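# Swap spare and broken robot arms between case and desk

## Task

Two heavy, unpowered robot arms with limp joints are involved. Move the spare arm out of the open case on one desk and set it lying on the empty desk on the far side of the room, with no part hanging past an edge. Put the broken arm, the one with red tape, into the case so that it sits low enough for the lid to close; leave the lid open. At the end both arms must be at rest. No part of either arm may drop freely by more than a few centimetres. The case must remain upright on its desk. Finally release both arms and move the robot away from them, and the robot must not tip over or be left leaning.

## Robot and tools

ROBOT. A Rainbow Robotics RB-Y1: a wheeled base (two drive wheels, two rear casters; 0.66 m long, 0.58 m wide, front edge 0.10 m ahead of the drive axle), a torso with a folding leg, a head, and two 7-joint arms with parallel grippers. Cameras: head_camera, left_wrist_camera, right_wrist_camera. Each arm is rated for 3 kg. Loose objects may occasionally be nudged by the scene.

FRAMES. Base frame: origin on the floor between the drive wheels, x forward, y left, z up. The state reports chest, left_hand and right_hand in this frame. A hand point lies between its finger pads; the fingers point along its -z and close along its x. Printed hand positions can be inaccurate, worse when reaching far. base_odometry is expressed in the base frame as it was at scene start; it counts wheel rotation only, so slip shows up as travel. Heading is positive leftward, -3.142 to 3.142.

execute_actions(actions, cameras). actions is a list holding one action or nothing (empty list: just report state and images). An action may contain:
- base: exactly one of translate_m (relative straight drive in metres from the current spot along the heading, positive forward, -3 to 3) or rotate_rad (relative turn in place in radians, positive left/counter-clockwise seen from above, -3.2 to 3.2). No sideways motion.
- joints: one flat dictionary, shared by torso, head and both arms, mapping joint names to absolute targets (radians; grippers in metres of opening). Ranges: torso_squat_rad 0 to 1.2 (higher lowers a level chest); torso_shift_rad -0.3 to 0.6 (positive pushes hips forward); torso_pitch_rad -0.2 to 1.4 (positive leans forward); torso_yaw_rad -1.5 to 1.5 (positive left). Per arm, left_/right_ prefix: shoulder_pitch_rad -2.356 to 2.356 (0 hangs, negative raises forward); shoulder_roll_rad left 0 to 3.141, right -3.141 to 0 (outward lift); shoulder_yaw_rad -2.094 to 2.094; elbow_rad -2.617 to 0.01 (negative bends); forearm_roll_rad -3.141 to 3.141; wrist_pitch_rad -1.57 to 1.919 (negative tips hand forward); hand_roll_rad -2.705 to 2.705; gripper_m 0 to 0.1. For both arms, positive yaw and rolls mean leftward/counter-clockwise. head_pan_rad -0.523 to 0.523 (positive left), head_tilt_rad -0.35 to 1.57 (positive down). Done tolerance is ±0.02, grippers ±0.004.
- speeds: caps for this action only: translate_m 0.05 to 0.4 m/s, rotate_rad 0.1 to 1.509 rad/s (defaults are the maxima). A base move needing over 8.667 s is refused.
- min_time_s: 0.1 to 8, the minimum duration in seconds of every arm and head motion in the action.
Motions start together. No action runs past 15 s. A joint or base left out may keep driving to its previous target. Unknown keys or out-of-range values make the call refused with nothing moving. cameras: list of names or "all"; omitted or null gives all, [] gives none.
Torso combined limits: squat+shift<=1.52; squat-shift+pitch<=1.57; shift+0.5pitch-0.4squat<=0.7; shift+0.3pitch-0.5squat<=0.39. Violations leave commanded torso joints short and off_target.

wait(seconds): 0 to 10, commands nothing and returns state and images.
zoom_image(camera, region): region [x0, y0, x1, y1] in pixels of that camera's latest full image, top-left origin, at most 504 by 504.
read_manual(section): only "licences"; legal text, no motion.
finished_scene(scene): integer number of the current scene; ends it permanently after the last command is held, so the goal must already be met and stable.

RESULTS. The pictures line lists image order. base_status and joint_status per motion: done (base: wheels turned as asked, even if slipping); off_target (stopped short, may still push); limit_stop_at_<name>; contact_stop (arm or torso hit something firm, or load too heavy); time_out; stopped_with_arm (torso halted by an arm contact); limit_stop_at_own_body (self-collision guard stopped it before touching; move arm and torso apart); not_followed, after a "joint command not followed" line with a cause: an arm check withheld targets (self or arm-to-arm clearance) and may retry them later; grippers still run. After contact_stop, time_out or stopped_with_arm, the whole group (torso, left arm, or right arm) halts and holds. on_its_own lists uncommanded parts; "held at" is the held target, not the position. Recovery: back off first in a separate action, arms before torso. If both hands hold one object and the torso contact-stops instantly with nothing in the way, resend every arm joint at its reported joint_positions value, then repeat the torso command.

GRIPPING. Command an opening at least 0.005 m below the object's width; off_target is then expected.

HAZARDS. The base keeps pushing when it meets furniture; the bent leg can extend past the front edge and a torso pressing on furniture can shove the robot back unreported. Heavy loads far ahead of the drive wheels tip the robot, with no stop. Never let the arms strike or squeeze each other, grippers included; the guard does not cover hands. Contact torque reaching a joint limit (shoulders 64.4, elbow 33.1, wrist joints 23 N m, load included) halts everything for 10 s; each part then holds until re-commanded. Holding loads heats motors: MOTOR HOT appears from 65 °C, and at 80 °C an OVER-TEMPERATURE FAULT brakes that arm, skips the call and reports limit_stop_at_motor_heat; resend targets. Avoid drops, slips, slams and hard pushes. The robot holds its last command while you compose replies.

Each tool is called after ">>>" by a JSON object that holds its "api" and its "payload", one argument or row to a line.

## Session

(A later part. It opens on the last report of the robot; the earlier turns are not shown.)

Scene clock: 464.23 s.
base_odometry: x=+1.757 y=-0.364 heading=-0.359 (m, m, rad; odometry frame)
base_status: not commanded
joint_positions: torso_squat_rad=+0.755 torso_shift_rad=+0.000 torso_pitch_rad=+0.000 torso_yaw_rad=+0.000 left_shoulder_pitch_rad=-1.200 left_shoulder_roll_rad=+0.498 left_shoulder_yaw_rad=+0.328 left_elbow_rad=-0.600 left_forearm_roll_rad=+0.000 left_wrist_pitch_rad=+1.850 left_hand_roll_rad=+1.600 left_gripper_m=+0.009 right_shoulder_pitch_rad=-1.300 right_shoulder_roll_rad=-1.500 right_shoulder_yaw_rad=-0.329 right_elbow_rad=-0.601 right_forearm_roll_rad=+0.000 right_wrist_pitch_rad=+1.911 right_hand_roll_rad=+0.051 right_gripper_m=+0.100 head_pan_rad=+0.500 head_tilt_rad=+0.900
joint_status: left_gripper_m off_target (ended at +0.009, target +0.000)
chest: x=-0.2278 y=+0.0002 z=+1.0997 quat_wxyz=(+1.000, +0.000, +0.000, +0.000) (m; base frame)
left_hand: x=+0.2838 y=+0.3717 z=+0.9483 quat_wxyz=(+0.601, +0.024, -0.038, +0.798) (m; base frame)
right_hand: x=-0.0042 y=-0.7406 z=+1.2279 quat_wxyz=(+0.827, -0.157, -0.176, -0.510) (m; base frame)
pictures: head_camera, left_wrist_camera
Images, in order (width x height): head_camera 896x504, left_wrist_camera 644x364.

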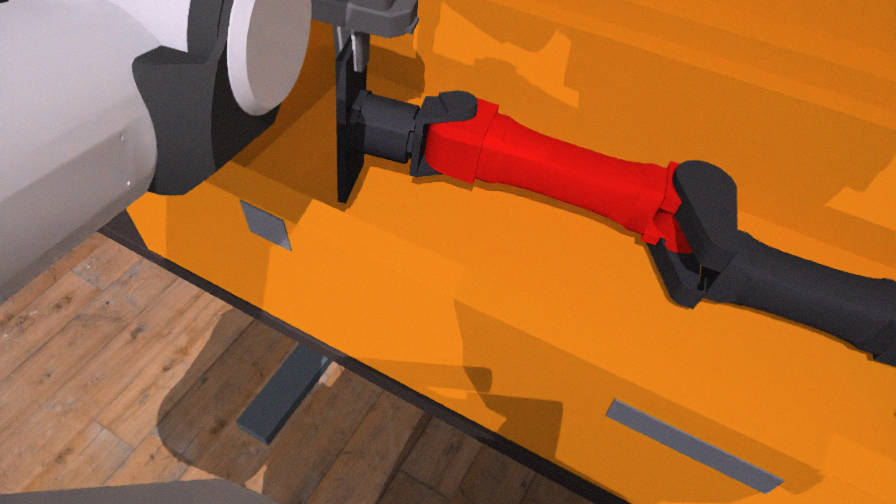

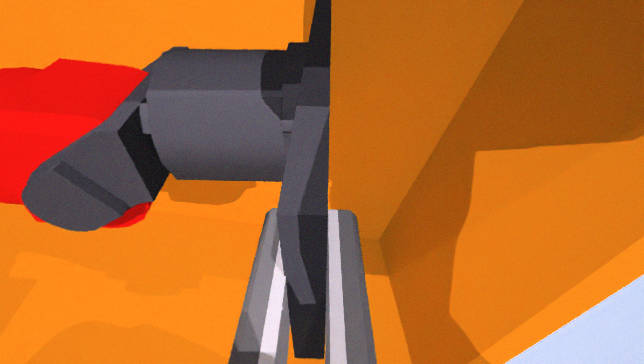

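>>> {"api": "execute_actions", "payload": {
  "actions": [
    {"joints":{"torso_squat_rad":0.73}}
  ],
  "cameras": []
}}

>>> {"api": "execute_actions", "payload": {
  "actions": [
    {"base":{"translate_m":0.1},"speeds":{"translate_m":0.07},"joints":{"torso_shift_rad":0.08}}
  ],
  "cameras": ["head_camera"]
}}

Scene clock: 473.80 s.
base_odometry: x=+1.757 y=-0.364 heading=-0.359 (m, m, rad; odometry frame)
base_status: not commanded
joint_positions: torso_squat_rad=+0.730 torso_shift_rad=+0.001 torso_pitch_rad=+0.001 torso_yaw_rad=+0.000 left_shoulder_pitch_rad=-1.198 left_shoulder_roll_rad=+0.497 left_shoulder_yaw_rad=+0.328 left_elbow_rad=-0.598 left_forearm_roll_rad=+0.000 left_wrist_pitch_rad=+1.850 left_hand_roll_rad=+1.600 left_gripper_m=+0.009 right_shoulder_pitch_rad=-1.300 right_shoulder_roll_rad=-1.500 right_shoulder_yaw_rad=-0.329 right_elbow_rad=-0.601 right_forearm_roll_rad=+0.000 right_wrist_pitch_rad=+1.911 right_hand_roll_rad=+0.051 right_gripper_m=+0.100 head_pan_rad=+0.500 head_tilt_rad=+0.900
joint_status: all done
chest: x=-0.2273 y=+0.0003 z=+1.1116 quat_wxyz=(+1.000, -0.001, +0.001, +0.000) (m; base frame)
left_hand: x=+0.2835 y=+0.3718 z=+0.9581 quat_wxyz=(+0.601, +0.026, -0.036, +0.798) (m; base frame)
right_hand: x=-0.0036 y=-0.7404 z=+1.2398 quat_wxyz=(+0.827, -0.158, -0.176, -0.510) (m; base frame)
pictures: none
No camera images: the call's "cameras" was empty. Leave "cameras" out to get every camera's image.

Scene clock: 475.73 s.
base_odometry: x=+1.850 y=-0.399 heading=-0.360 (m, m, rad; odometry frame)
base_status: done
joint_positions: torso_squat_rad=+0.730 torso_shift_rad=+0.080 torso_pitch_rad=+0.001 torso_yaw_rad=+0.000 left_shoulder_pitch_rad=-1.197 left_shoulder_roll_rad=+0.499 left_shoulder_yaw_rad=+0.328 left_elbow_rad=-0.598 left_forearm_roll_rad=+0.000 left_wrist_pitch_rad=+1.851 left_hand_roll_rad=+1.600 left_gripper_m=+0.013 right_shoulder_pitch_rad=-1.300 right_shoulder_roll_rad=-1.500 right_shoulder_yaw_rad=-0.329 right_elbow_rad=-0.601 right_forearm_roll_rad=+0.000 right_wrist_pitch_rad=+1.911 right_hand_roll_rad=+0.051 right_gripper_m=+0.100 head_pan_rad=+0.500 head_tilt_rad=+0.900
joint_status: all done
chest: x=-0.1859 y=+0.0005 z=+1.1099 quat_wxyz=(+1.000, -0.001, +0.000, +0.000) (m; base frame)
left_hand: x=+0.3242 y=+0.3735 z=+0.9565 quat_wxyz=(+0.600, +0.026, -0.036, +0.798) (m; base frame)
right_hand: x=+0.0381 y=-0.7401 z=+1.2383 quat_wxyz=(+0.827, -0.158, -0.176, -0.510) (m; base frame)
pictures: head_camera
Images, in order (width x height): head_camera 896x504.

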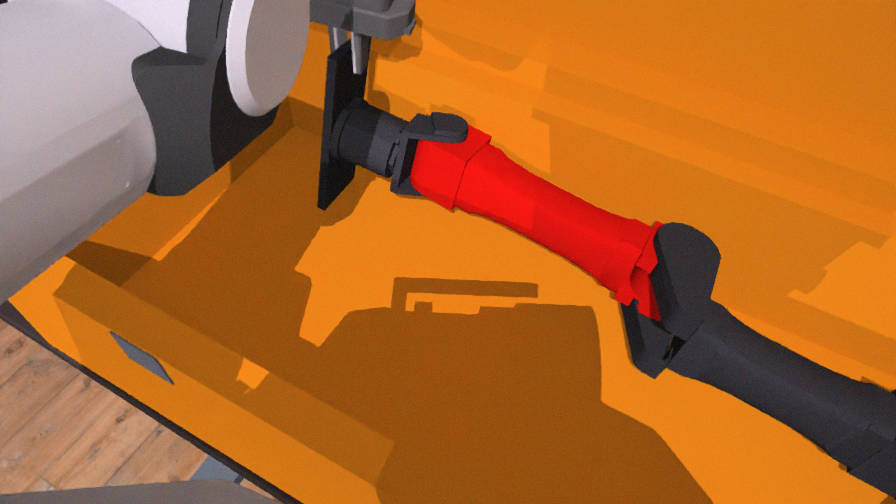

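>>> {"api": "execute_actions", "payload": {
  "actions": [
    {"joints":{"torso_squat_rad":0.755,"left_hand_roll_rad":1.4,"left_gripper_m":0}}
  ],
  "cameras": []
}}

>>> {"api": "execute_actions", "payload": {
  "actions": [
    {"base":{"translate_m":-0.07},"speeds":{"translate_m":0.05}}
  ],
  "cameras": ["head_camera"]
}}

Scene clock: 485.60 s.
base_odometry: x=+1.850 y=-0.399 heading=-0.360 (m, m, rad; odometry frame)
base_status: not commanded
joint_positions: torso_squat_rad=+0.755 torso_shift_rad=+0.079 torso_pitch_rad=-0.001 torso_yaw_rad=+0.000 left_shoulder_pitch_rad=-1.202 left_shoulder_roll_rad=+0.503 left_shoulder_yaw_rad=+0.328 left_elbow_rad=-0.601 left_forearm_roll_rad=-0.001 left_wrist_pitch_rad=+1.851 left_hand_roll_rad=+1.400 left_gripper_m=+0.009 right_shoulder_pitch_rad=-1.300 right_shoulder_roll_rad=-1.500 right_shoulder_yaw_rad=-0.329 right_elbow_rad=-0.601 right_forearm_roll_rad=+0.000 right_wrist_pitch_rad=+1.911 right_hand_roll_rad=+0.051 right_gripper_m=+0.100 head_pan_rad=+0.500 head_tilt_rad=+0.900
joint_status: left_gripper_m off_target (ended at +0.009, target +0.000); the others done
chest: x=-0.1879 y=+0.0001 z=+1.0981 quat_wxyz=(+1.000, +0.000, -0.001, +0.000) (m; base frame)
left_hand: x=+0.3243 y=+0.3744 z=+0.9501 quat_wxyz=(+0.676, +0.027, -0.038, +0.735) (m; base frame)
right_hand: x=+0.0359 y=-0.7405 z=+1.2264 quat_wxyz=(+0.827, -0.157, -0.177, -0.510) (m; base frame)
pictures: none
No camera images: the call's "cameras" was empty. Leave "cameras" out to get every camera's image.

Scene clock: 487.83 s.
base_odometry: x=+1.785 y=-0.374 heading=-0.359 (m, m, rad; odometry frame)
base_status: done
joint_positions: torso_squat_rad=+0.755 torso_shift_rad=+0.080 torso_pitch_rad=+0.000 torso_yaw_rad=+0.000 left_shoulder_pitch_rad=-1.202 left_shoulder_roll_rad=+0.501 left_shoulder_yaw_rad=+0.328 left_elbow_rad=-0.602 left_forearm_roll_rad=+0.000 left_wrist_pitch_rad=+1.849 left_hand_roll_rad=+1.400 left_gripper_m=+0.010 right_shoulder_pitch_rad=-1.300 right_shoulder_roll_rad=-1.500 right_shoulder_yaw_rad=-0.329 right_elbow_rad=-0.601 right_forearm_roll_rad=+0.000 right_wrist_pitch_rad=+1.911 right_hand_roll_rad=+0.051 right_gripper_m=+0.100 head_pan_rad=+0.500 head_tilt_rad=+0.900
joint_status: not commanded
chest: x=-0.1875 y=+0.0001 z=+1.0981 quat_wxyz=(+1.000, +0.000, +0.000, +0.000) (m; base frame)
left_hand: x=+0.3253 y=+0.3730 z=+0.9494 quat_wxyz=(+0.677, +0.026, -0.038, +0.734) (m; base frame)
right_hand: x=+0.0362 y=-0.7406 z=+1.2263 quat_wxyz=(+0.827, -0.157, -0.176, -0.510) (m; base frame)
pictures: head_camera
Images, in order (width x height): head_camera 896x504.

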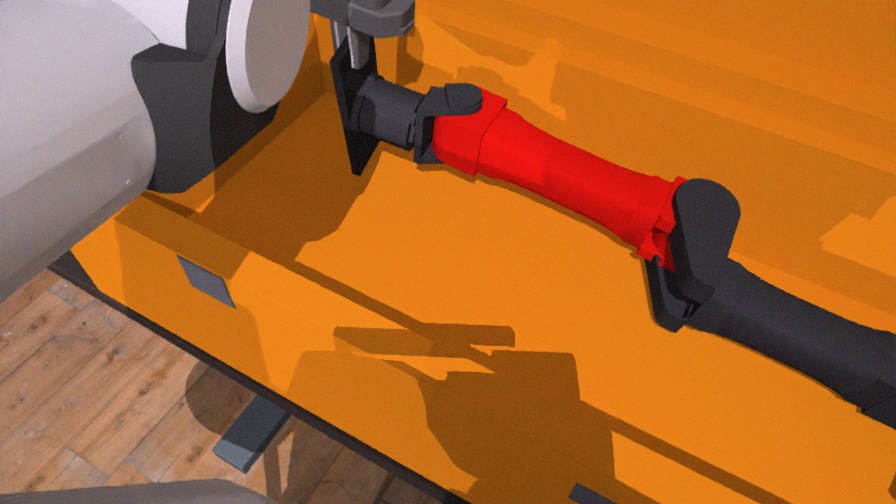

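>>> {"api": "execute_actions", "payload": {
  "actions": [
    {"base":{"translate_m":-0.05},"speeds":{"translate_m":0.05},"joints":{"torso_squat_rad":0.79}}
  ],
  "cameras": []
}}

>>> {"api": "execute_actions", "payload": {
  "actions": [
    {"base":{"translate_m":-0.09},"speeds":{"translate_m":0.05},"joints":{"torso_squat_rad":0.87,"left_wrist_pitch_rad":1.65},"min_time_s":2}
  ],
  "cameras": ["head_camera"]
}}

Scene clock: 497.47 s.
base_odometry: x=+1.738 y=-0.357 heading=-0.357 (m, m, rad; odometry frame)
base_status: done
joint_positions: torso_squat_rad=+0.790 torso_shift_rad=+0.080 torso_pitch_rad=+0.000 torso_yaw_rad=+0.000 left_shoulder_pitch_rad=-1.201 left_shoulder_roll_rad=+0.499 left_shoulder_yaw_rad=+0.328 left_elbow_rad=-0.601 left_forearm_roll_rad=+0.001 left_wrist_pitch_rad=+1.850 left_hand_roll_rad=+1.400 left_gripper_m=+0.011 right_shoulder_pitch_rad=-1.300 right_shoulder_roll_rad=-1.500 right_shoulder_yaw_rad=-0.329 right_elbow_rad=-0.601 right_forearm_roll_rad=+0.000 right_wrist_pitch_rad=+1.911 right_hand_roll_rad=+0.051 right_gripper_m=+0.100 head_pan_rad=+0.500 head_tilt_rad=+0.900
joint_status: all done
chest: x=-0.1887 y=+0.0001 z=+1.0810 quat_wxyz=(+1.000, +0.000, +0.000, +0.000) (m; base frame)
left_hand: x=+0.3237 y=+0.3718 z=+0.9309 quat_wxyz=(+0.678, +0.027, -0.036, +0.734) (m; base frame)
right_hand: x=+0.0349 y=-0.7406 z=+1.2092 quat_wxyz=(+0.827, -0.157, -0.176, -0.510) (m; base frame)
pictures: none
No camera images: the call's "cameras" was empty. Leave "cameras" out to get every camera's image.

Scene clock: 500.00 s.
base_odometry: x=+1.654 y=-0.325 heading=-0.358 (m, m, rad; odometry frame)
base_status: done
joint_positions: torso_squat_rad=+0.823 torso_shift_rad=+0.079 torso_pitch_rad=-0.003 torso_yaw_rad=-0.001 left_shoulder_pitch_rad=-1.199 left_shoulder_roll_rad=+0.498 left_shoulder_yaw_rad=+0.328 left_elbow_rad=-0.599 left_forearm_roll_rad=+0.001 left_wrist_pitch_rad=+1.650 left_hand_roll_rad=+1.400 left_gripper_m=+0.011 right_shoulder_pitch_rad=-1.300 right_shoulder_roll_rad=-1.500 right_shoulder_yaw_rad=-0.329 right_elbow_rad=-0.601 right_forearm_roll_rad=+0.000 right_wrist_pitch_rad=+1.911 right_hand_roll_rad=+0.051 right_gripper_m=+0.100 head_pan_rad=+0.500 head_tilt_rad=+0.900
joint_status: torso_squat_rad contact_stop (moved +0.033 of +0.080); the others done
on_its_own: torso_squat_rad is held at +0.823, not at your +0.870, since a contact_stop
chest: x=-0.1914 y=+0.0003 z=+1.0644 quat_wxyz=(+1.000, +0.000, -0.001, +0.000) (m; base frame)
left_hand: x=+0.3651 y=+0.3822 z=+0.9201 quat_wxyz=(+0.677, -0.028, -0.119, +0.726) (m; base frame)
right_hand: x=+0.0315 y=-0.7406 z=+1.1934 quat_wxyz=(+0.827, -0.157, -0.177, -0.511) (m; base frame)
pictures: head_camera
Images, in order (width x height): head_camera 896x504.

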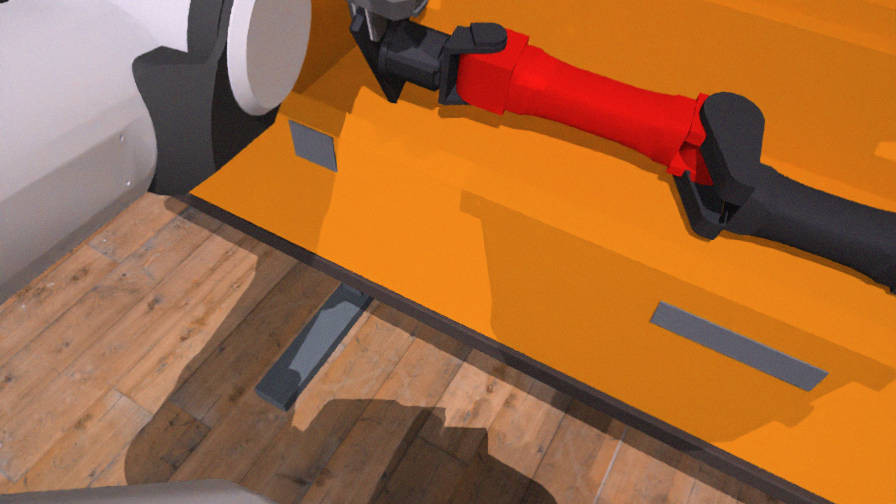

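>>> {"api": "execute_actions", "payload": {
  "actions": [
    {"joints":{"torso_squat_rad":0.88,"torso_pitch_rad":0,"head_tilt_rad":0.7}}
  ],
  "cameras": ["head_camera","left_wrist_camera"]
}}

Scene clock: 507.10 s.
base_odometry: x=+1.654 y=-0.325 heading=-0.358 (m, m, rad; odometry frame)
base_status: not commanded
joint_positions: torso_squat_rad=+0.856 torso_shift_rad=+0.077 torso_pitch_rad=-0.007 torso_yaw_rad=-0.001 left_shoulder_pitch_rad=-1.205 left_shoulder_roll_rad=+0.501 left_shoulder_yaw_rad=+0.328 left_elbow_rad=-0.603 left_forearm_roll_rad=+0.000 left_wrist_pitch_rad=+1.650 left_hand_roll_rad=+1.400 left_gripper_m=+0.011 right_shoulder_pitch_rad=-1.300 right_shoulder_roll_rad=-1.500 right_shoulder_yaw_rad=-0.329 right_elbow_rad=-0.601 right_forearm_roll_rad=+0.000 right_wrist_pitch_rad=+1.911 right_hand_roll_rad=+0.051 right_gripper_m=+0.100 head_pan_rad=+0.500 head_tilt_rad=+0.700
joint_status: torso_squat_rad contact_stop (moved +0.033 of +0.057); the others done
on_its_own: torso_squat_rad is held at +0.856, not at your +0.880, since a contact_stop
chest: x=-0.1948 y=-0.0001 z=+1.0472 quat_wxyz=(+1.000, +0.000, -0.003, +0.000) (m; base frame)
left_hand: x=+0.3640 y=+0.3830 z=+0.9098 quat_wxyz=(+0.676, -0.031, -0.125, +0.726) (m; base frame)
right_hand: x=+0.0276 y=-0.7410 z=+1.1764 quat_wxyz=(+0.826, -0.155, -0.179, -0.511) (m; base frame)
pictures: head_camera, left_wrist_camera
Images, in order (width x height): head_camera 896x504, left_wrist_camera 644x364.

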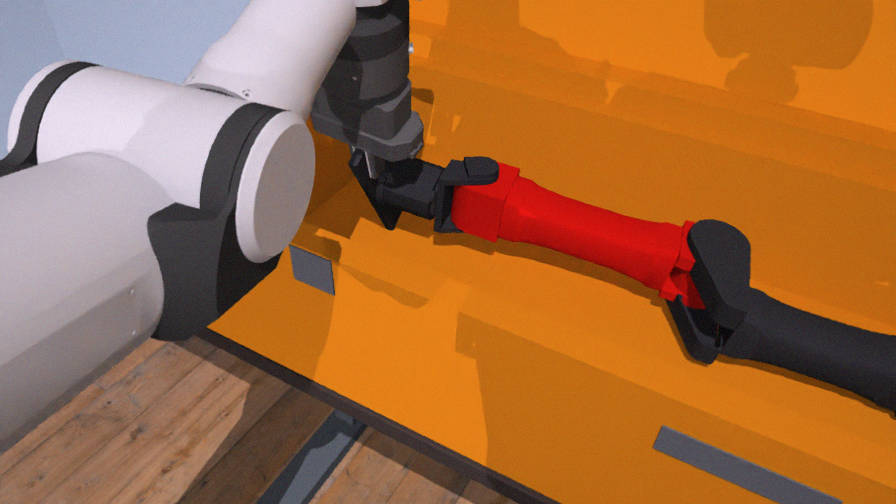

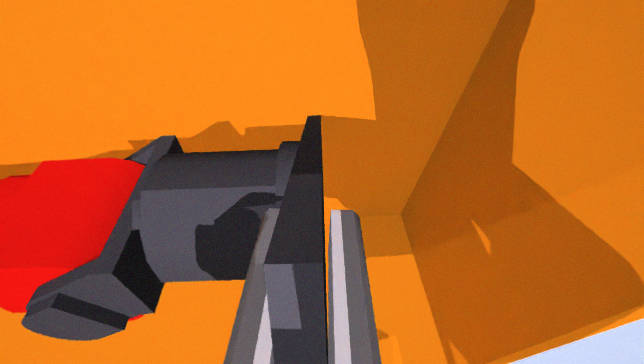

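>>> {"api": "execute_actions", "payload": {
  "actions": [
    {"joints":{"torso_squat_rad":0.81,"torso_pitch_rad":0,"torso_shift_rad":0.08}}
  ],
  "cameras": []
}}

>>> {"api": "execute_actions", "payload": {
  "actions": [
    {"base":{"translate_m":0.1},"speeds":{"translate_m":0.07}}
  ],
  "cameras": ["head_camera"]
}}

>>> {"api": "execute_actions", "payload": {
  "actions": [
    {"joints":{"torso_squat_rad":0.84}}
  ],
  "cameras": []
}}

>>> {"api": "execute_actions", "payload": {
  "actions": [
    {"base":{"translate_m":-0.05},"speeds":{"translate_m":0.05}}
  ],
  "cameras": ["head_camera"]
}}

Scene clock: 519.57 s.
base_odometry: x=+1.654 y=-0.325 heading=-0.358 (m, m, rad; odometry frame)
base_status: not commanded
joint_positions: torso_squat_rad=+0.810 torso_shift_rad=+0.080 torso_pitch_rad=+0.001 torso_yaw_rad=-0.001 left_shoulder_pitch_rad=-1.198 left_shoulder_roll_rad=+0.497 left_shoulder_yaw_rad=+0.328 left_elbow_rad=-0.598 left_forearm_roll_rad=+0.001 left_wrist_pitch_rad=+1.650 left_hand_roll_rad=+1.400 left_gripper_m=+0.011 right_shoulder_pitch_rad=-1.300 right_shoulder_roll_rad=-1.500 right_shoulder_yaw_rad=-0.329 right_elbow_rad=-0.601 right_forearm_roll_rad=+0.000 right_wrist_pitch_rad=+1.911 right_hand_roll_rad=+0.051 right_gripper_m=+0.100 head_pan_rad=+0.500 head_tilt_rad=+0.700
joint_status: all done
chest: x=-0.1889 y=+0.0003 z=+1.0711 quat_wxyz=(+1.000, -0.001, +0.001, +0.000) (m; base frame)
left_hand: x=+0.3665 y=+0.3822 z=+0.9232 quat_wxyz=(+0.677, -0.025, -0.117, +0.726) (m; base frame)
right_hand: x=+0.0345 y=-0.7405 z=+1.1992 quat_wxyz=(+0.827, -0.158, -0.176, -0.510) (m; base frame)
pictures: none
No camera images: the call's "cameras" was empty. Leave "cameras" out to get every camera's image.

Scene clock: 521.70 s.
base_odometry: x=+1.747 y=-0.360 heading=-0.359 (m, m, rad; odometry frame)
base_status: done
joint_positions: torso_squat_rad=+0.810 torso_shift_rad=+0.080 torso_pitch_rad=+0.000 torso_yaw_rad=+0.000 left_shoulder_pitch_rad=-1.201 left_shoulder_roll_rad=+0.501 left_shoulder_yaw_rad=+0.328 left_elbow_rad=-0.601 left_forearm_roll_rad=+0.000 left_wrist_pitch_rad=+1.650 left_hand_roll_rad=+1.400 left_gripper_m=+0.009 right_shoulder_pitch_rad=-1.300 right_shoulder_roll_rad=-1.500 right_shoulder_yaw_rad=-0.329 right_elbow_rad=-0.601 right_forearm_roll_rad=+0.000 right_wrist_pitch_rad=+1.911 right_hand_roll_rad=+0.051 right_gripper_m=+0.100 head_pan_rad=+0.500 head_tilt_rad=+0.700
joint_status: not commanded
chest: x=-0.1895 y=+0.0003 z=+1.0710 quat_wxyz=(+1.000, +0.000, +0.000, +0.000) (m; base frame)
left_hand: x=+0.3669 y=+0.3844 z=+0.9275 quat_wxyz=(+0.676, -0.027, -0.120, +0.727) (m; base frame)
right_hand: x=+0.0339 y=-0.7405 z=+1.1993 quat_wxyz=(+0.827, -0.157, -0.176, -0.510) (m; base frame)
pictures: head_camera
Images, in order (width x height): head_camera 896x504.

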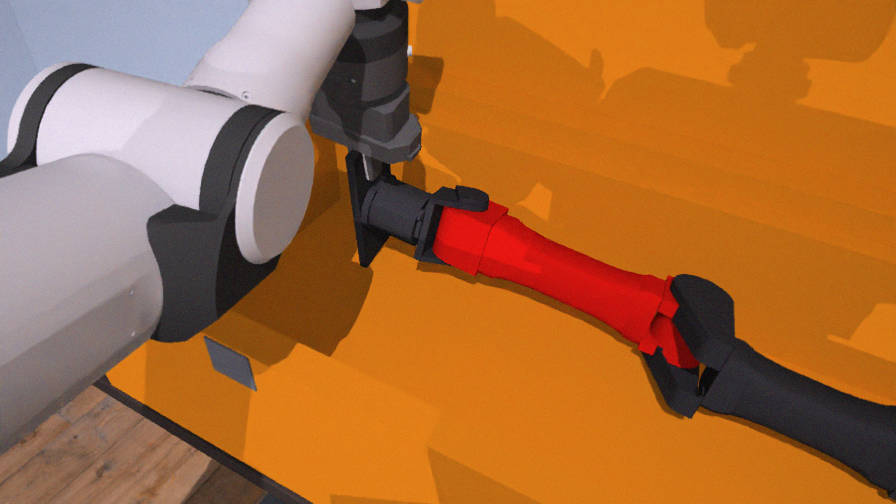

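Scene clock: 522.47 s.
base_odometry: x=+1.747 y=-0.360 heading=-0.359 (m, m, rad; odometry frame)
base_status: not commanded
joint_positions: torso_squat_rad=+0.840 torso_shift_rad=+0.079 torso_pitch_rad=-0.002 torso_yaw_rad=+0.000 left_shoulder_pitch_rad=-1.205 left_shoulder_roll_rad=+0.503 left_shoulder_yaw_rad=+0.328 left_elbow_rad=-0.603 left_forearm_roll_rad=+0.000 left_wrist_pitch_rad=+1.650 left_hand_roll_rad=+1.400 left_gripper_m=+0.009 right_shoulder_pitch_rad=-1.300 right_shoulder_roll_rad=-1.500 right_shoulder_yaw_rad=-0.329 right_elbow_rad=-0.601 right_forearm_roll_rad=+0.000 right_wrist_pitch_rad=+1.911 right_hand_roll_rad=+0.051 right_gripper_m=+0.100 head_pan_rad=+0.500 head_tilt_rad=+0.700
joint_status: all done
chest: x=-0.1914 y=+0.0001 z=+1.0556 quat_wxyz=(+1.000, +0.000, -0.001, +0.000) (m; base frame)
left_hand: x=+0.3665 y=+0.3849 z=+0.9161 quat_wxyz=(+0.675, -0.029, -0.124, +0.727) (m; base frame)
right_hand: x=+0.0318 y=-0.7408 z=+1.1839 quat_wxyz=(+0.827, -0.157, -0.177, -0.511) (m; base frame)
pictures: none
No camera images: the call's "cameras" was empty. Leave "cameras" out to get every camera's image.

Scene clock: 524.20 s.
base_odometry: x=+1.701 y=-0.343 heading=-0.358 (m, m, rad; odometry frame)
base_status: done
joint_positions: torso_squat_rad=+0.840 torso_shift_rad=+0.080 torso_pitch_rad=+0.000 torso_yaw_rad=-0.001 left_shoulder_pitch_rad=-1.202 left_shoulder_roll_rad=+0.499 left_shoulder_yaw_rad=+0.328 left_elbow_rad=-0.601 left_forearm_roll_rad=+0.001 left_wrist_pitch_rad=+1.649 left_hand_roll_rad=+1.400 left_gripper_m=+0.010 right_shoulder_pitch_rad=-1.300 right_shoulder_roll_rad=-1.500 right_shoulder_yaw_rad=-0.329 right_elbow_rad=-0.601 right_forearm_roll_rad=+0.000 right_wrist_pitch_rad=+1.911 right_hand_roll_rad=+0.051 right_gripper_m=+0.100 head_pan_rad=+0.500 head_tilt_rad=+0.700
joint_status: not commanded
chest: x=-0.1908 y=+0.0002 z=+1.0556 quat_wxyz=(+1.000, +0.000, +0.000, +0.000) (m; base frame)
left_hand: x=+0.3663 y=+0.3828 z=+0.9123 quat_wxyz=(+0.676, -0.028, -0.121, +0.726) (m; base frame)
right_hand: x=+0.0324 y=-0.7407 z=+1.1839 quat_wxyz=(+0.827, -0.157, -0.176, -0.511) (m; base frame)
pictures: head_camera
Images, in order (width x height): head_camera 896x504.

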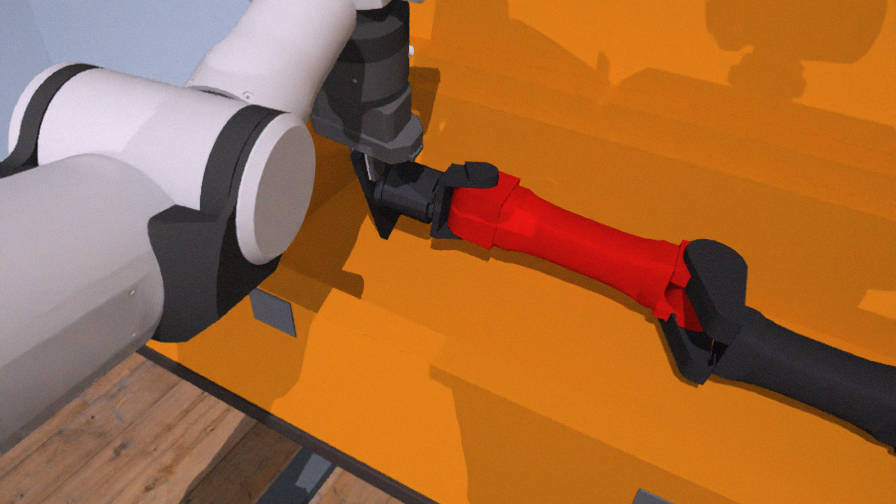

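>>> {"api": "execute_actions", "payload": {
  "actions": [
    {"joints":{"torso_squat_rad":0.86}}
  ],
  "cameras": []
}}

>>> {"api": "execute_actions", "payload": {
  "actions": [
    {"base":{"translate_m":-0.035},"speeds":{"translate_m":0.05}}
  ],
  "cameras": []
}}

>>> {"api": "execute_actions", "payload": {
  "actions": [
    {"joints":{"torso_squat_rad":0.9}}
  ],
  "cameras": ["head_camera"]
}}

Scene clock: 534.80 s.
base_odometry: x=+1.701 y=-0.343 heading=-0.358 (m, m, rad; odometry frame)
base_status: not commanded
joint_positions: torso_squat_rad=+0.860 torso_shift_rad=+0.079 torso_pitch_rad=-0.003 torso_yaw_rad=-0.001 left_shoulder_pitch_rad=-1.208 left_shoulder_roll_rad=+0.503 left_shoulder_yaw_rad=+0.328 left_elbow_rad=-0.605 left_forearm_roll_rad=+0.000 left_wrist_pitch_rad=+1.650 left_hand_roll_rad=+1.400 left_gripper_m=+0.010 right_shoulder_pitch_rad=-1.300 right_shoulder_roll_rad=-1.500 right_shoulder_yaw_rad=-0.329 right_elbow_rad=-0.601 right_forearm_roll_rad=+0.000 right_wrist_pitch_rad=+1.911 right_hand_roll_rad=+0.051 right_gripper_m=+0.100 head_pan_rad=+0.500 head_tilt_rad=+0.700
joint_status: all done
chest: x=-0.1930 y=-0.0003 z=+1.0451 quat_wxyz=(+1.000, +0.000, -0.002, +0.000) (m; base frame)
left_hand: x=+0.3665 y=+0.3832 z=+0.9090 quat_wxyz=(+0.676, -0.032, -0.126, +0.726) (m; base frame)
right_hand: x=+0.0299 y=-0.7414 z=+1.1731 quat_wxyz=(+0.827, -0.156, -0.177, -0.511) (m; base frame)
pictures: none
No camera images: the call's "cameras" was empty. Leave "cameras" out to get every camera's image.

Scene clock: 536.13 s.
base_odometry: x=+1.668 y=-0.331 heading=-0.358 (m, m, rad; odometry frame)
base_status: done
joint_positions: torso_squat_rad=+0.860 torso_shift_rad=+0.080 torso_pitch_rad=-0.001 torso_yaw_rad=-0.001 left_shoulder_pitch_rad=-1.203 left_shoulder_roll_rad=+0.500 left_shoulder_yaw_rad=+0.328 left_elbow_rad=-0.602 left_forearm_roll_rad=+0.001 left_wrist_pitch_rad=+1.649 left_hand_roll_rad=+1.400 left_gripper_m=+0.011 right_shoulder_pitch_rad=-1.300 right_shoulder_roll_rad=-1.500 right_shoulder_yaw_rad=-0.329 right_elbow_rad=-0.601 right_forearm_roll_rad=+0.000 right_wrist_pitch_rad=+1.911 right_hand_roll_rad=+0.051 right_gripper_m=+0.100 head_pan_rad=+0.500 head_tilt_rad=+0.700
joint_status: not commanded
chest: x=-0.1918 y=+0.0001 z=+1.0452 quat_wxyz=(+1.000, +0.000, +0.000, +0.000) (m; base frame)
left_hand: x=+0.3657 y=+0.3825 z=+0.9028 quat_wxyz=(+0.676, -0.029, -0.121, +0.726) (m; base frame)
right_hand: x=+0.0313 y=-0.7408 z=+1.1733 quat_wxyz=(+0.827, -0.157, -0.176, -0.511) (m; base frame)
pictures: none
No camera images: the call's "cameras" was empty. Leave "cameras" out to get every camera's image.

Scene clock: 537.07 s.
base_odometry: x=+1.668 y=-0.331 heading=-0.358 (m, m, rad; odometry frame)
base_status: not commanded
joint_positions: torso_squat_rad=+0.871 torso_shift_rad=+0.078 torso_pitch_rad=-0.005 torso_yaw_rad=-0.001 left_shoulder_pitch_rad=-1.205 left_shoulder_roll_rad=+0.500 left_shoulder_yaw_rad=+0.328 left_elbow_rad=-0.603 left_forearm_roll_rad=+0.001 left_wrist_pitch_rad=+1.649 left_hand_roll_rad=+1.400 left_gripper_m=+0.011 right_shoulder_pitch_rad=-1.300 right_shoulder_roll_rad=-1.500 right_shoulder_yaw_rad=-0.329 right_elbow_rad=-0.601 right_forearm_roll_rad=+0.000 right_wrist_pitch_rad=+1.911 right_hand_roll_rad=+0.051 right_gripper_m=+0.100 head_pan_rad=+0.500 head_tilt_rad=+0.700
joint_status: torso_squat_rad contact_stop (moved +0.011 of +0.040)
on_its_own: torso_squat_rad is held at +0.871, not at your +0.900, since a contact_stop
chest: x=-0.1943 y=-0.0001 z=+1.0393 quat_wxyz=(+1.000, +0.000, -0.002, +0.000) (m; base frame)
left_hand: x=+0.3646 y=+0.3825 z=+0.9011 quat_wxyz=(+0.676, -0.031, -0.124, +0.726) (m; base frame)
right_hand: x=+0.0282 y=-0.7411 z=+1.1682 quat_wxyz=(+0.826, -0.156, -0.178, -0.511) (m; base frame)
pictures: head_camera
Images, in order (width x height): head_camera 896x504.

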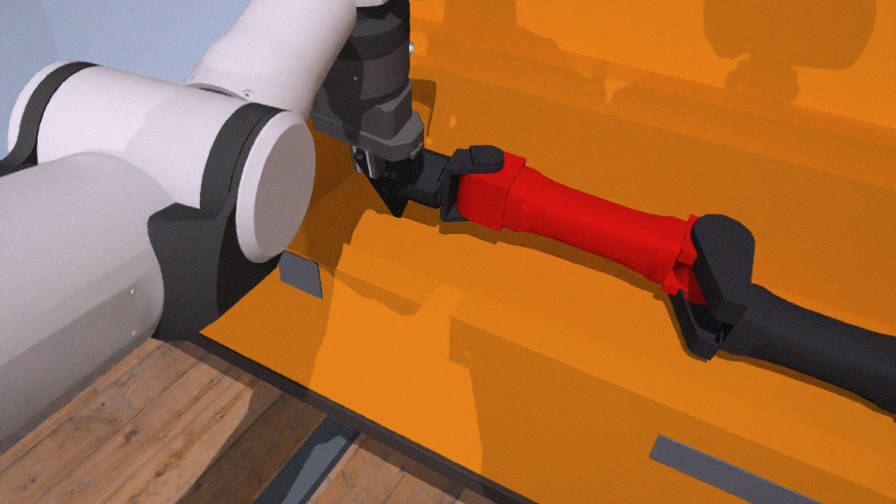

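>>> {"api": "execute_actions", "payload": {
  "actions": [
    {"base":{"translate_m":-0.045},"speeds":{"translate_m":0.05},"joints":{"left_wrist_pitch_rad":1.58},"min_time_s":1}
  ],
  "cameras": []
}}

>>> {"api": "execute_actions", "payload": {
  "actions": [
    {"joints":{"torso_squat_rad":0.91,"torso_pitch_rad":0}}
  ],
  "cameras": ["head_camera","left_wrist_camera"]
}}

Scene clock: 548.73 s.
base_odometry: x=+1.626 y=-0.315 heading=-0.360 (m, m, rad; odometry frame)
base_status: done
joint_positions: torso_squat_rad=+0.871 torso_shift_rad=+0.079 torso_pitch_rad=-0.003 torso_yaw_rad=-0.001 left_shoulder_pitch_rad=-1.199 left_shoulder_roll_rad=+0.498 left_shoulder_yaw_rad=+0.328 left_elbow_rad=-0.599 left_forearm_roll_rad=+0.001 left_wrist_pitch_rad=+1.580 left_hand_roll_rad=+1.400 left_gripper_m=+0.012 right_shoulder_pitch_rad=-1.300 right_shoulder_roll_rad=-1.500 right_shoulder_yaw_rad=-0.329 right_elbow_rad=-0.601 right_forearm_roll_rad=+0.000 right_wrist_pitch_rad=+1.911 right_hand_roll_rad=+0.051 right_gripper_m=+0.100 head_pan_rad=+0.500 head_tilt_rad=+0.700
joint_status: all done
on_its_own: torso_squat_rad is held at +0.871, not at your +0.900, since a contact_stop
chest: x=-0.1935 y=+0.0002 z=+1.0394 quat_wxyz=(+1.000, +0.000, -0.002, -0.001) (m; base frame)
left_hand: x=+0.3783 y=+0.3855 z=+0.8995 quat_wxyz=(+0.675, -0.047, -0.148, +0.722) (m; base frame)
right_hand: x=+0.0291 y=-0.7407 z=+1.1684 quat_wxyz=(+0.826, -0.156, -0.177, -0.511) (m; base frame)
pictures: none
No camera images: the call's "cameras" was empty. Leave "cameras" out to get every camera's image.

Scene clock: 549.87 s.
base_odometry: x=+1.626 y=-0.315 heading=-0.360 (m, m, rad; odometry frame)
base_status: not commanded
joint_positions: torso_squat_rad=+0.897 torso_shift_rad=+0.077 torso_pitch_rad=-0.006 torso_yaw_rad=-0.001 left_shoulder_pitch_rad=-1.204 left_shoulder_roll_rad=+0.501 left_shoulder_yaw_rad=+0.328 left_elbow_rad=-0.602 left_forearm_roll_rad=+0.000 left_wrist_pitch_rad=+1.580 left_hand_roll_rad=+1.400 left_gripper_m=+0.012 right_shoulder_pitch_rad=-1.300 right_shoulder_roll_rad=-1.500 right_shoulder_yaw_rad=-0.329 right_elbow_rad=-0.601 right_forearm_roll_rad=+0.000 right_wrist_pitch_rad=+1.911 right_hand_roll_rad=+0.051 right_gripper_m=+0.100 head_pan_rad=+0.500 head_tilt_rad=+0.700
joint_status: torso_squat_rad contact_stop (moved +0.026 of +0.039); torso_pitch_rad contact_stop (moved -0.003 of +0.003)
chest: x=-0.1965 y=+0.0000 z=+1.0256 quat_wxyz=(+1.000, +0.000, -0.003, +0.000) (m; base frame)
left_hand: x=+0.3773 y=+0.3863 z=+0.8921 quat_wxyz=(+0.674, -0.050, -0.153, +0.721) (m; base frame)
right_hand: x=+0.0258 y=-0.7410 z=+1.1548 quat_wxyz=(+0.826, -0.155, -0.179, -0.511) (m; base frame)
pictures: head_camera, left_wrist_camera
Images, in order (width x height): head_camera 896x504, left_wrist_camera 644x364.

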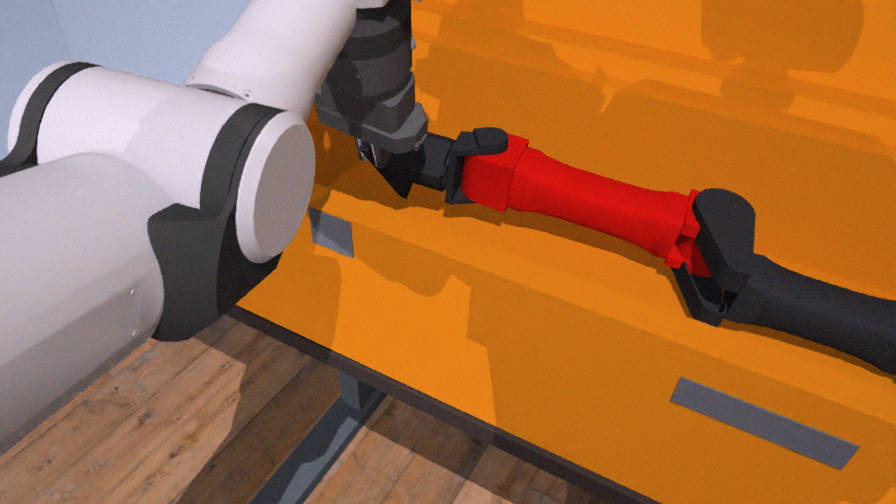

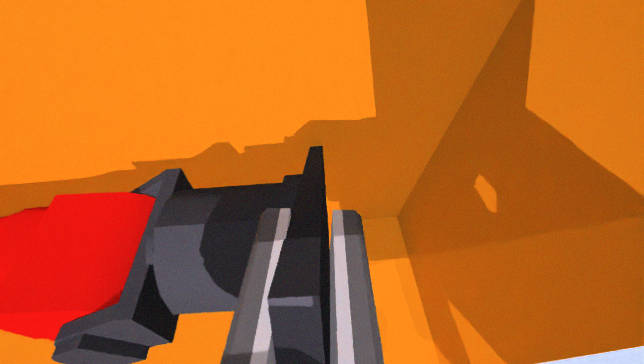

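>>> {"api": "execute_actions", "payload": {
  "actions": [
    {"joints":{"torso_squat_rad":0.84,"torso_pitch_rad":0,"torso_shift_rad":0.08}}
  ],
  "cameras": ["head_camera"]
}}

>>> {"api": "execute_actions", "payload": {
  "actions": [
    {"base":{"translate_m":0.09},"speeds":{"translate_m":0.07}}
  ],
  "cameras": ["head_camera"]
}}

Scene clock: 567.33 s.
base_odometry: x=+1.626 y=-0.315 heading=-0.360 (m, m, rad; odometry frame)
base_status: not commanded
joint_positions: torso_squat_rad=+0.840 torso_shift_rad=+0.080 torso_pitch_rad=+0.001 torso_yaw_rad=-0.001 left_shoulder_pitch_rad=-1.198 left_shoulder_roll_rad=+0.497 left_shoulder_yaw_rad=+0.328 left_elbow_rad=-0.599 left_forearm_roll_rad=+0.001 left_wrist_pitch_rad=+1.580 left_hand_roll_rad=+1.400 left_gripper_m=+0.012 right_shoulder_pitch_rad=-1.300 right_shoulder_roll_rad=-1.500 right_shoulder_yaw_rad=-0.329 right_elbow_rad=-0.601 right_forearm_roll_rad=+0.000 right_wrist_pitch_rad=+1.911 right_hand_roll_rad=+0.051 right_gripper_m=+0.100 head_pan_rad=+0.500 head_tilt_rad=+0.700
joint_status: all done
chest: x=-0.1902 y=+0.0003 z=+1.0557 quat_wxyz=(+1.000, -0.001, +0.001, -0.001) (m; base frame)
left_hand: x=+0.3808 y=+0.3855 z=+0.9125 quat_wxyz=(+0.675, -0.045, -0.146, +0.722) (m; base frame)
right_hand: x=+0.0330 y=-0.7406 z=+1.1838 quat_wxyz=(+0.827, -0.158, -0.176, -0.510) (m; base frame)
pictures: head_camera
Images, in order (width x height): head_camera 896x504.

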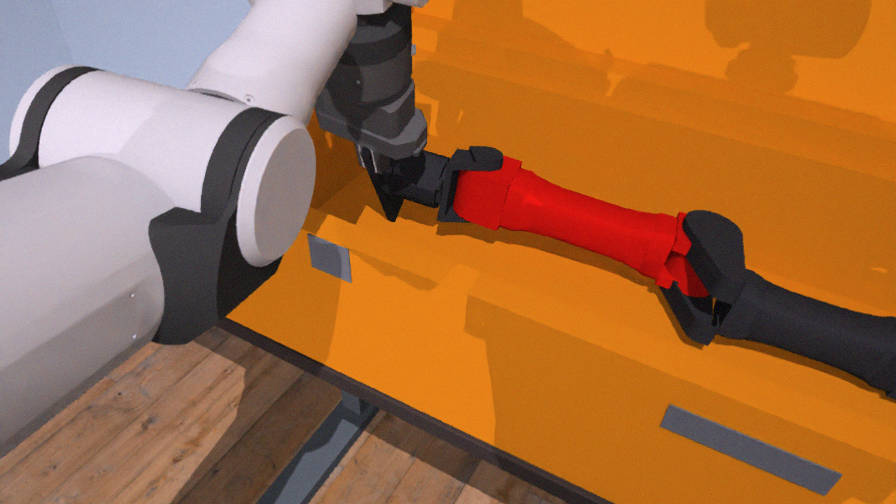

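Scene clock: 569.30 s.
base_odometry: x=+1.710 y=-0.347 heading=-0.361 (m, m, rad; odometry frame)
base_status: done
joint_positions: torso_squat_rad=+0.840 torso_shift_rad=+0.080 torso_pitch_rad=-0.001 torso_yaw_rad=+0.000 left_shoulder_pitch_rad=-1.201 left_shoulder_roll_rad=+0.506 left_shoulder_yaw_rad=+0.328 left_elbow_rad=-0.602 left_forearm_roll_rad=-0.001 left_wrist_pitch_rad=+1.580 left_hand_roll_rad=+1.400 left_gripper_m=+0.010 right_shoulder_pitch_rad=-1.300 right_shoulder_roll_rad=-1.500 right_shoulder_yaw_rad=-0.329 right_elbow_rad=-0.601 right_forearm_roll_rad=+0.000 right_wrist_pitch_rad=+1.911 right_hand_roll_rad=+0.051 right_gripper_m=+0.100 head_pan_rad=+0.500 head_tilt_rad=+0.700
joint_status: not commanded
chest: x=-0.1911 y=+0.0003 z=+1.0556 quat_wxyz=(+1.000, +0.000, +0.000, +0.000) (m; base frame)
left_hand: x=+0.3804 y=+0.3908 z=+0.9185 quat_wxyz=(+0.672, -0.046, -0.152, +0.724) (m; base frame)
right_hand: x=+0.0324 y=-0.7405 z=+1.1840 quat_wxyz=(+0.827, -0.157, -0.177, -0.510) (m; base frame)
pictures: head_camera
Images, in order (width x height): head_camera 896x504.

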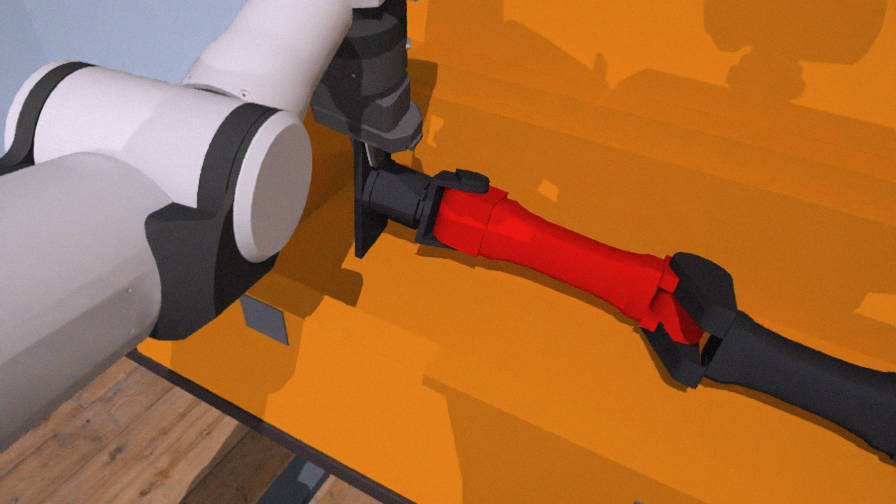

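>>> {"api": "execute_actions", "payload": {
  "actions": [
    {"joints":{"torso_squat_rad":0.79}}
  ],
  "cameras": []
}}

>>> {"api": "execute_actions", "payload": {
  "actions": [
    {"base":{"translate_m":0.12},"speeds":{"translate_m":0.07},"joints":{"left_hand_roll_rad":1.3}}
  ],
  "cameras": ["head_camera"]
}}

>>> {"api": "execute_actions", "payload": {
  "actions": [
    {"joints":{"torso_squat_rad":0.845}}
  ],
  "cameras": []
}}

>>> {"api": "execute_actions", "payload": {
  "actions": [
    {"base":{"translate_m":-0.07},"speeds":{"translate_m":0.05}}
  ],
  "cameras": ["head_camera"]
}}

Scene clock: 578.77 s.
base_odometry: x=+1.710 y=-0.347 heading=-0.361 (m, m, rad; odometry frame)
base_status: not commanded
joint_positions: torso_squat_rad=+0.790 torso_shift_rad=+0.080 torso_pitch_rad=+0.001 torso_yaw_rad=-0.001 left_shoulder_pitch_rad=-1.197 left_shoulder_roll_rad=+0.499 left_shoulder_yaw_rad=+0.328 left_elbow_rad=-0.598 left_forearm_roll_rad=+0.000 left_wrist_pitch_rad=+1.580 left_hand_roll_rad=+1.400 left_gripper_m=+0.010 right_shoulder_pitch_rad=-1.300 right_shoulder_roll_rad=-1.500 right_shoulder_yaw_rad=-0.329 right_elbow_rad=-0.601 right_forearm_roll_rad=+0.000 right_wrist_pitch_rad=+1.911 right_hand_roll_rad=+0.051 right_gripper_m=+0.100 head_pan_rad=+0.500 head_tilt_rad=+0.700
joint_status: all done
chest: x=-0.1881 y=+0.0005 z=+1.0811 quat_wxyz=(+1.000, -0.001, +0.001, +0.000) (m; base frame)
left_hand: x=+0.3821 y=+0.3870 z=+0.9372 quat_wxyz=(+0.675, -0.044, -0.146, +0.722) (m; base frame)
right_hand: x=+0.0353 y=-0.7403 z=+1.2094 quat_wxyz=(+0.827, -0.158, -0.176, -0.510) (m; base frame)
pictures: none
No camera images: the call's "cameras" was empty. Leave "cameras" out to get every camera's image.

Scene clock: 581.10 s.
base_odometry: x=+1.822 y=-0.389 heading=-0.362 (m, m, rad; odometry frame)
base_status: done
joint_positions: torso_squat_rad=+0.790 torso_shift_rad=+0.080 torso_pitch_rad=+0.000 torso_yaw_rad=-0.001 left_shoulder_pitch_rad=-1.197 left_shoulder_roll_rad=+0.499 left_shoulder_yaw_rad=+0.328 left_elbow_rad=-0.598 left_forearm_roll_rad=+0.000 left_wrist_pitch_rad=+1.581 left_hand_roll_rad=+1.300 left_gripper_m=+0.010 right_shoulder_pitch_rad=-1.300 right_shoulder_roll_rad=-1.500 right_shoulder_yaw_rad=-0.329 right_elbow_rad=-0.601 right_forearm_roll_rad=+0.000 right_wrist_pitch_rad=+1.911 right_hand_roll_rad=+0.051 right_gripper_m=+0.100 head_pan_rad=+0.500 head_tilt_rad=+0.700
joint_status: all done
chest: x=-0.1884 y=+0.0005 z=+1.0811 quat_wxyz=(+1.000, -0.001, +0.000, +0.000) (m; base frame)
left_hand: x=+0.3817 y=+0.3872 z=+0.9378 quat_wxyz=(+0.710, -0.037, -0.148, +0.688) (m; base frame)
right_hand: x=+0.0349 y=-0.7403 z=+1.2096 quat_wxyz=(+0.827, -0.158, -0.176, -0.510) (m; base frame)
pictures: head_camera
Images, in order (width x height): head_camera 896x504.

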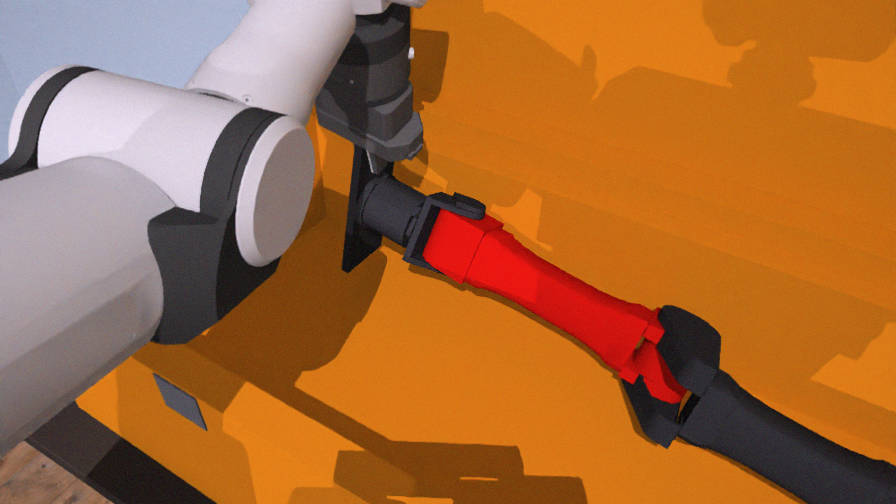

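Scene clock: 582.03 s.
base_odometry: x=+1.822 y=-0.389 heading=-0.362 (m, m, rad; odometry frame)
base_status: not commanded
joint_positions: torso_squat_rad=+0.845 torso_shift_rad=+0.079 torso_pitch_rad=-0.003 torso_yaw_rad=+0.000 left_shoulder_pitch_rad=-1.205 left_shoulder_roll_rad=+0.505 left_shoulder_yaw_rad=+0.328 left_elbow_rad=-0.603 left_forearm_roll_rad=-0.001 left_wrist_pitch_rad=+1.581 left_hand_roll_rad=+1.300 left_gripper_m=+0.011 right_shoulder_pitch_rad=-1.300 right_shoulder_roll_rad=-1.500 right_shoulder_yaw_rad=-0.329 right_elbow_rad=-0.601 right_forearm_roll_rad=+0.000 right_wrist_pitch_rad=+1.911 right_hand_roll_rad=+0.051 right_gripper_m=+0.100 head_pan_rad=+0.500 head_tilt_rad=+0.700
joint_status: all done
chest: x=-0.1922 y=-0.0001 z=+1.0530 quat_wxyz=(+1.000, +0.000, -0.001, +0.000) (m; base frame)
left_hand: x=+0.3806 y=+0.3890 z=+0.9190 quat_wxyz=(+0.708, -0.040, -0.156, +0.688) (m; base frame)
right_hand: x=+0.0309 y=-0.7410 z=+1.1813 quat_wxyz=(+0.827, -0.156, -0.177, -0.511) (m; base frame)
pictures: none
No camera images: the call's "cameras" was empty. Leave "cameras" out to get every camera's image.

Scene clock: 584.17 s.
base_odometry: x=+1.757 y=-0.364 heading=-0.361 (m, m, rad; odometry frame)
base_status: done
joint_positions: torso_squat_rad=+0.845 torso_shift_rad=+0.080 torso_pitch_rad=-0.001 torso_yaw_rad=-0.001 left_shoulder_pitch_rad=-1.201 left_shoulder_roll_rad=+0.504 left_shoulder_yaw_rad=+0.328 left_elbow_rad=-0.602 left_forearm_roll_rad=-0.001 left_wrist_pitch_rad=+1.579 left_hand_roll_rad=+1.300 left_gripper_m=+0.012 right_shoulder_pitch_rad=-1.300 right_shoulder_roll_rad=-1.500 right_shoulder_yaw_rad=-0.329 right_elbow_rad=-0.601 right_forearm_roll_rad=+0.000 right_wrist_pitch_rad=+1.911 right_hand_roll_rad=+0.051 right_gripper_m=+0.100 head_pan_rad=+0.500 head_tilt_rad=+0.700
joint_status: not commanded
chest: x=-0.1912 y=+0.0003 z=+1.0530 quat_wxyz=(+1.000, +0.000, +0.000, +0.000) (m; base frame)
left_hand: x=+0.3807 y=+0.3893 z=+0.9151 quat_wxyz=(+0.708, -0.039, -0.153, +0.688) (m; base frame)
right_hand: x=+0.0320 y=-0.7405 z=+1.1815 quat_wxyz=(+0.827, -0.157, -0.177, -0.510) (m; base frame)
pictures: head_camera
Images, in order (width x height): head_camera 896x504.

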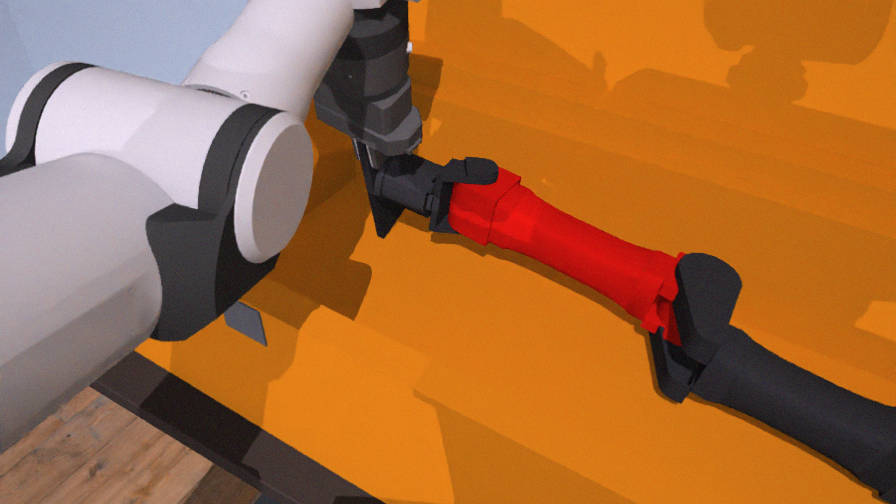

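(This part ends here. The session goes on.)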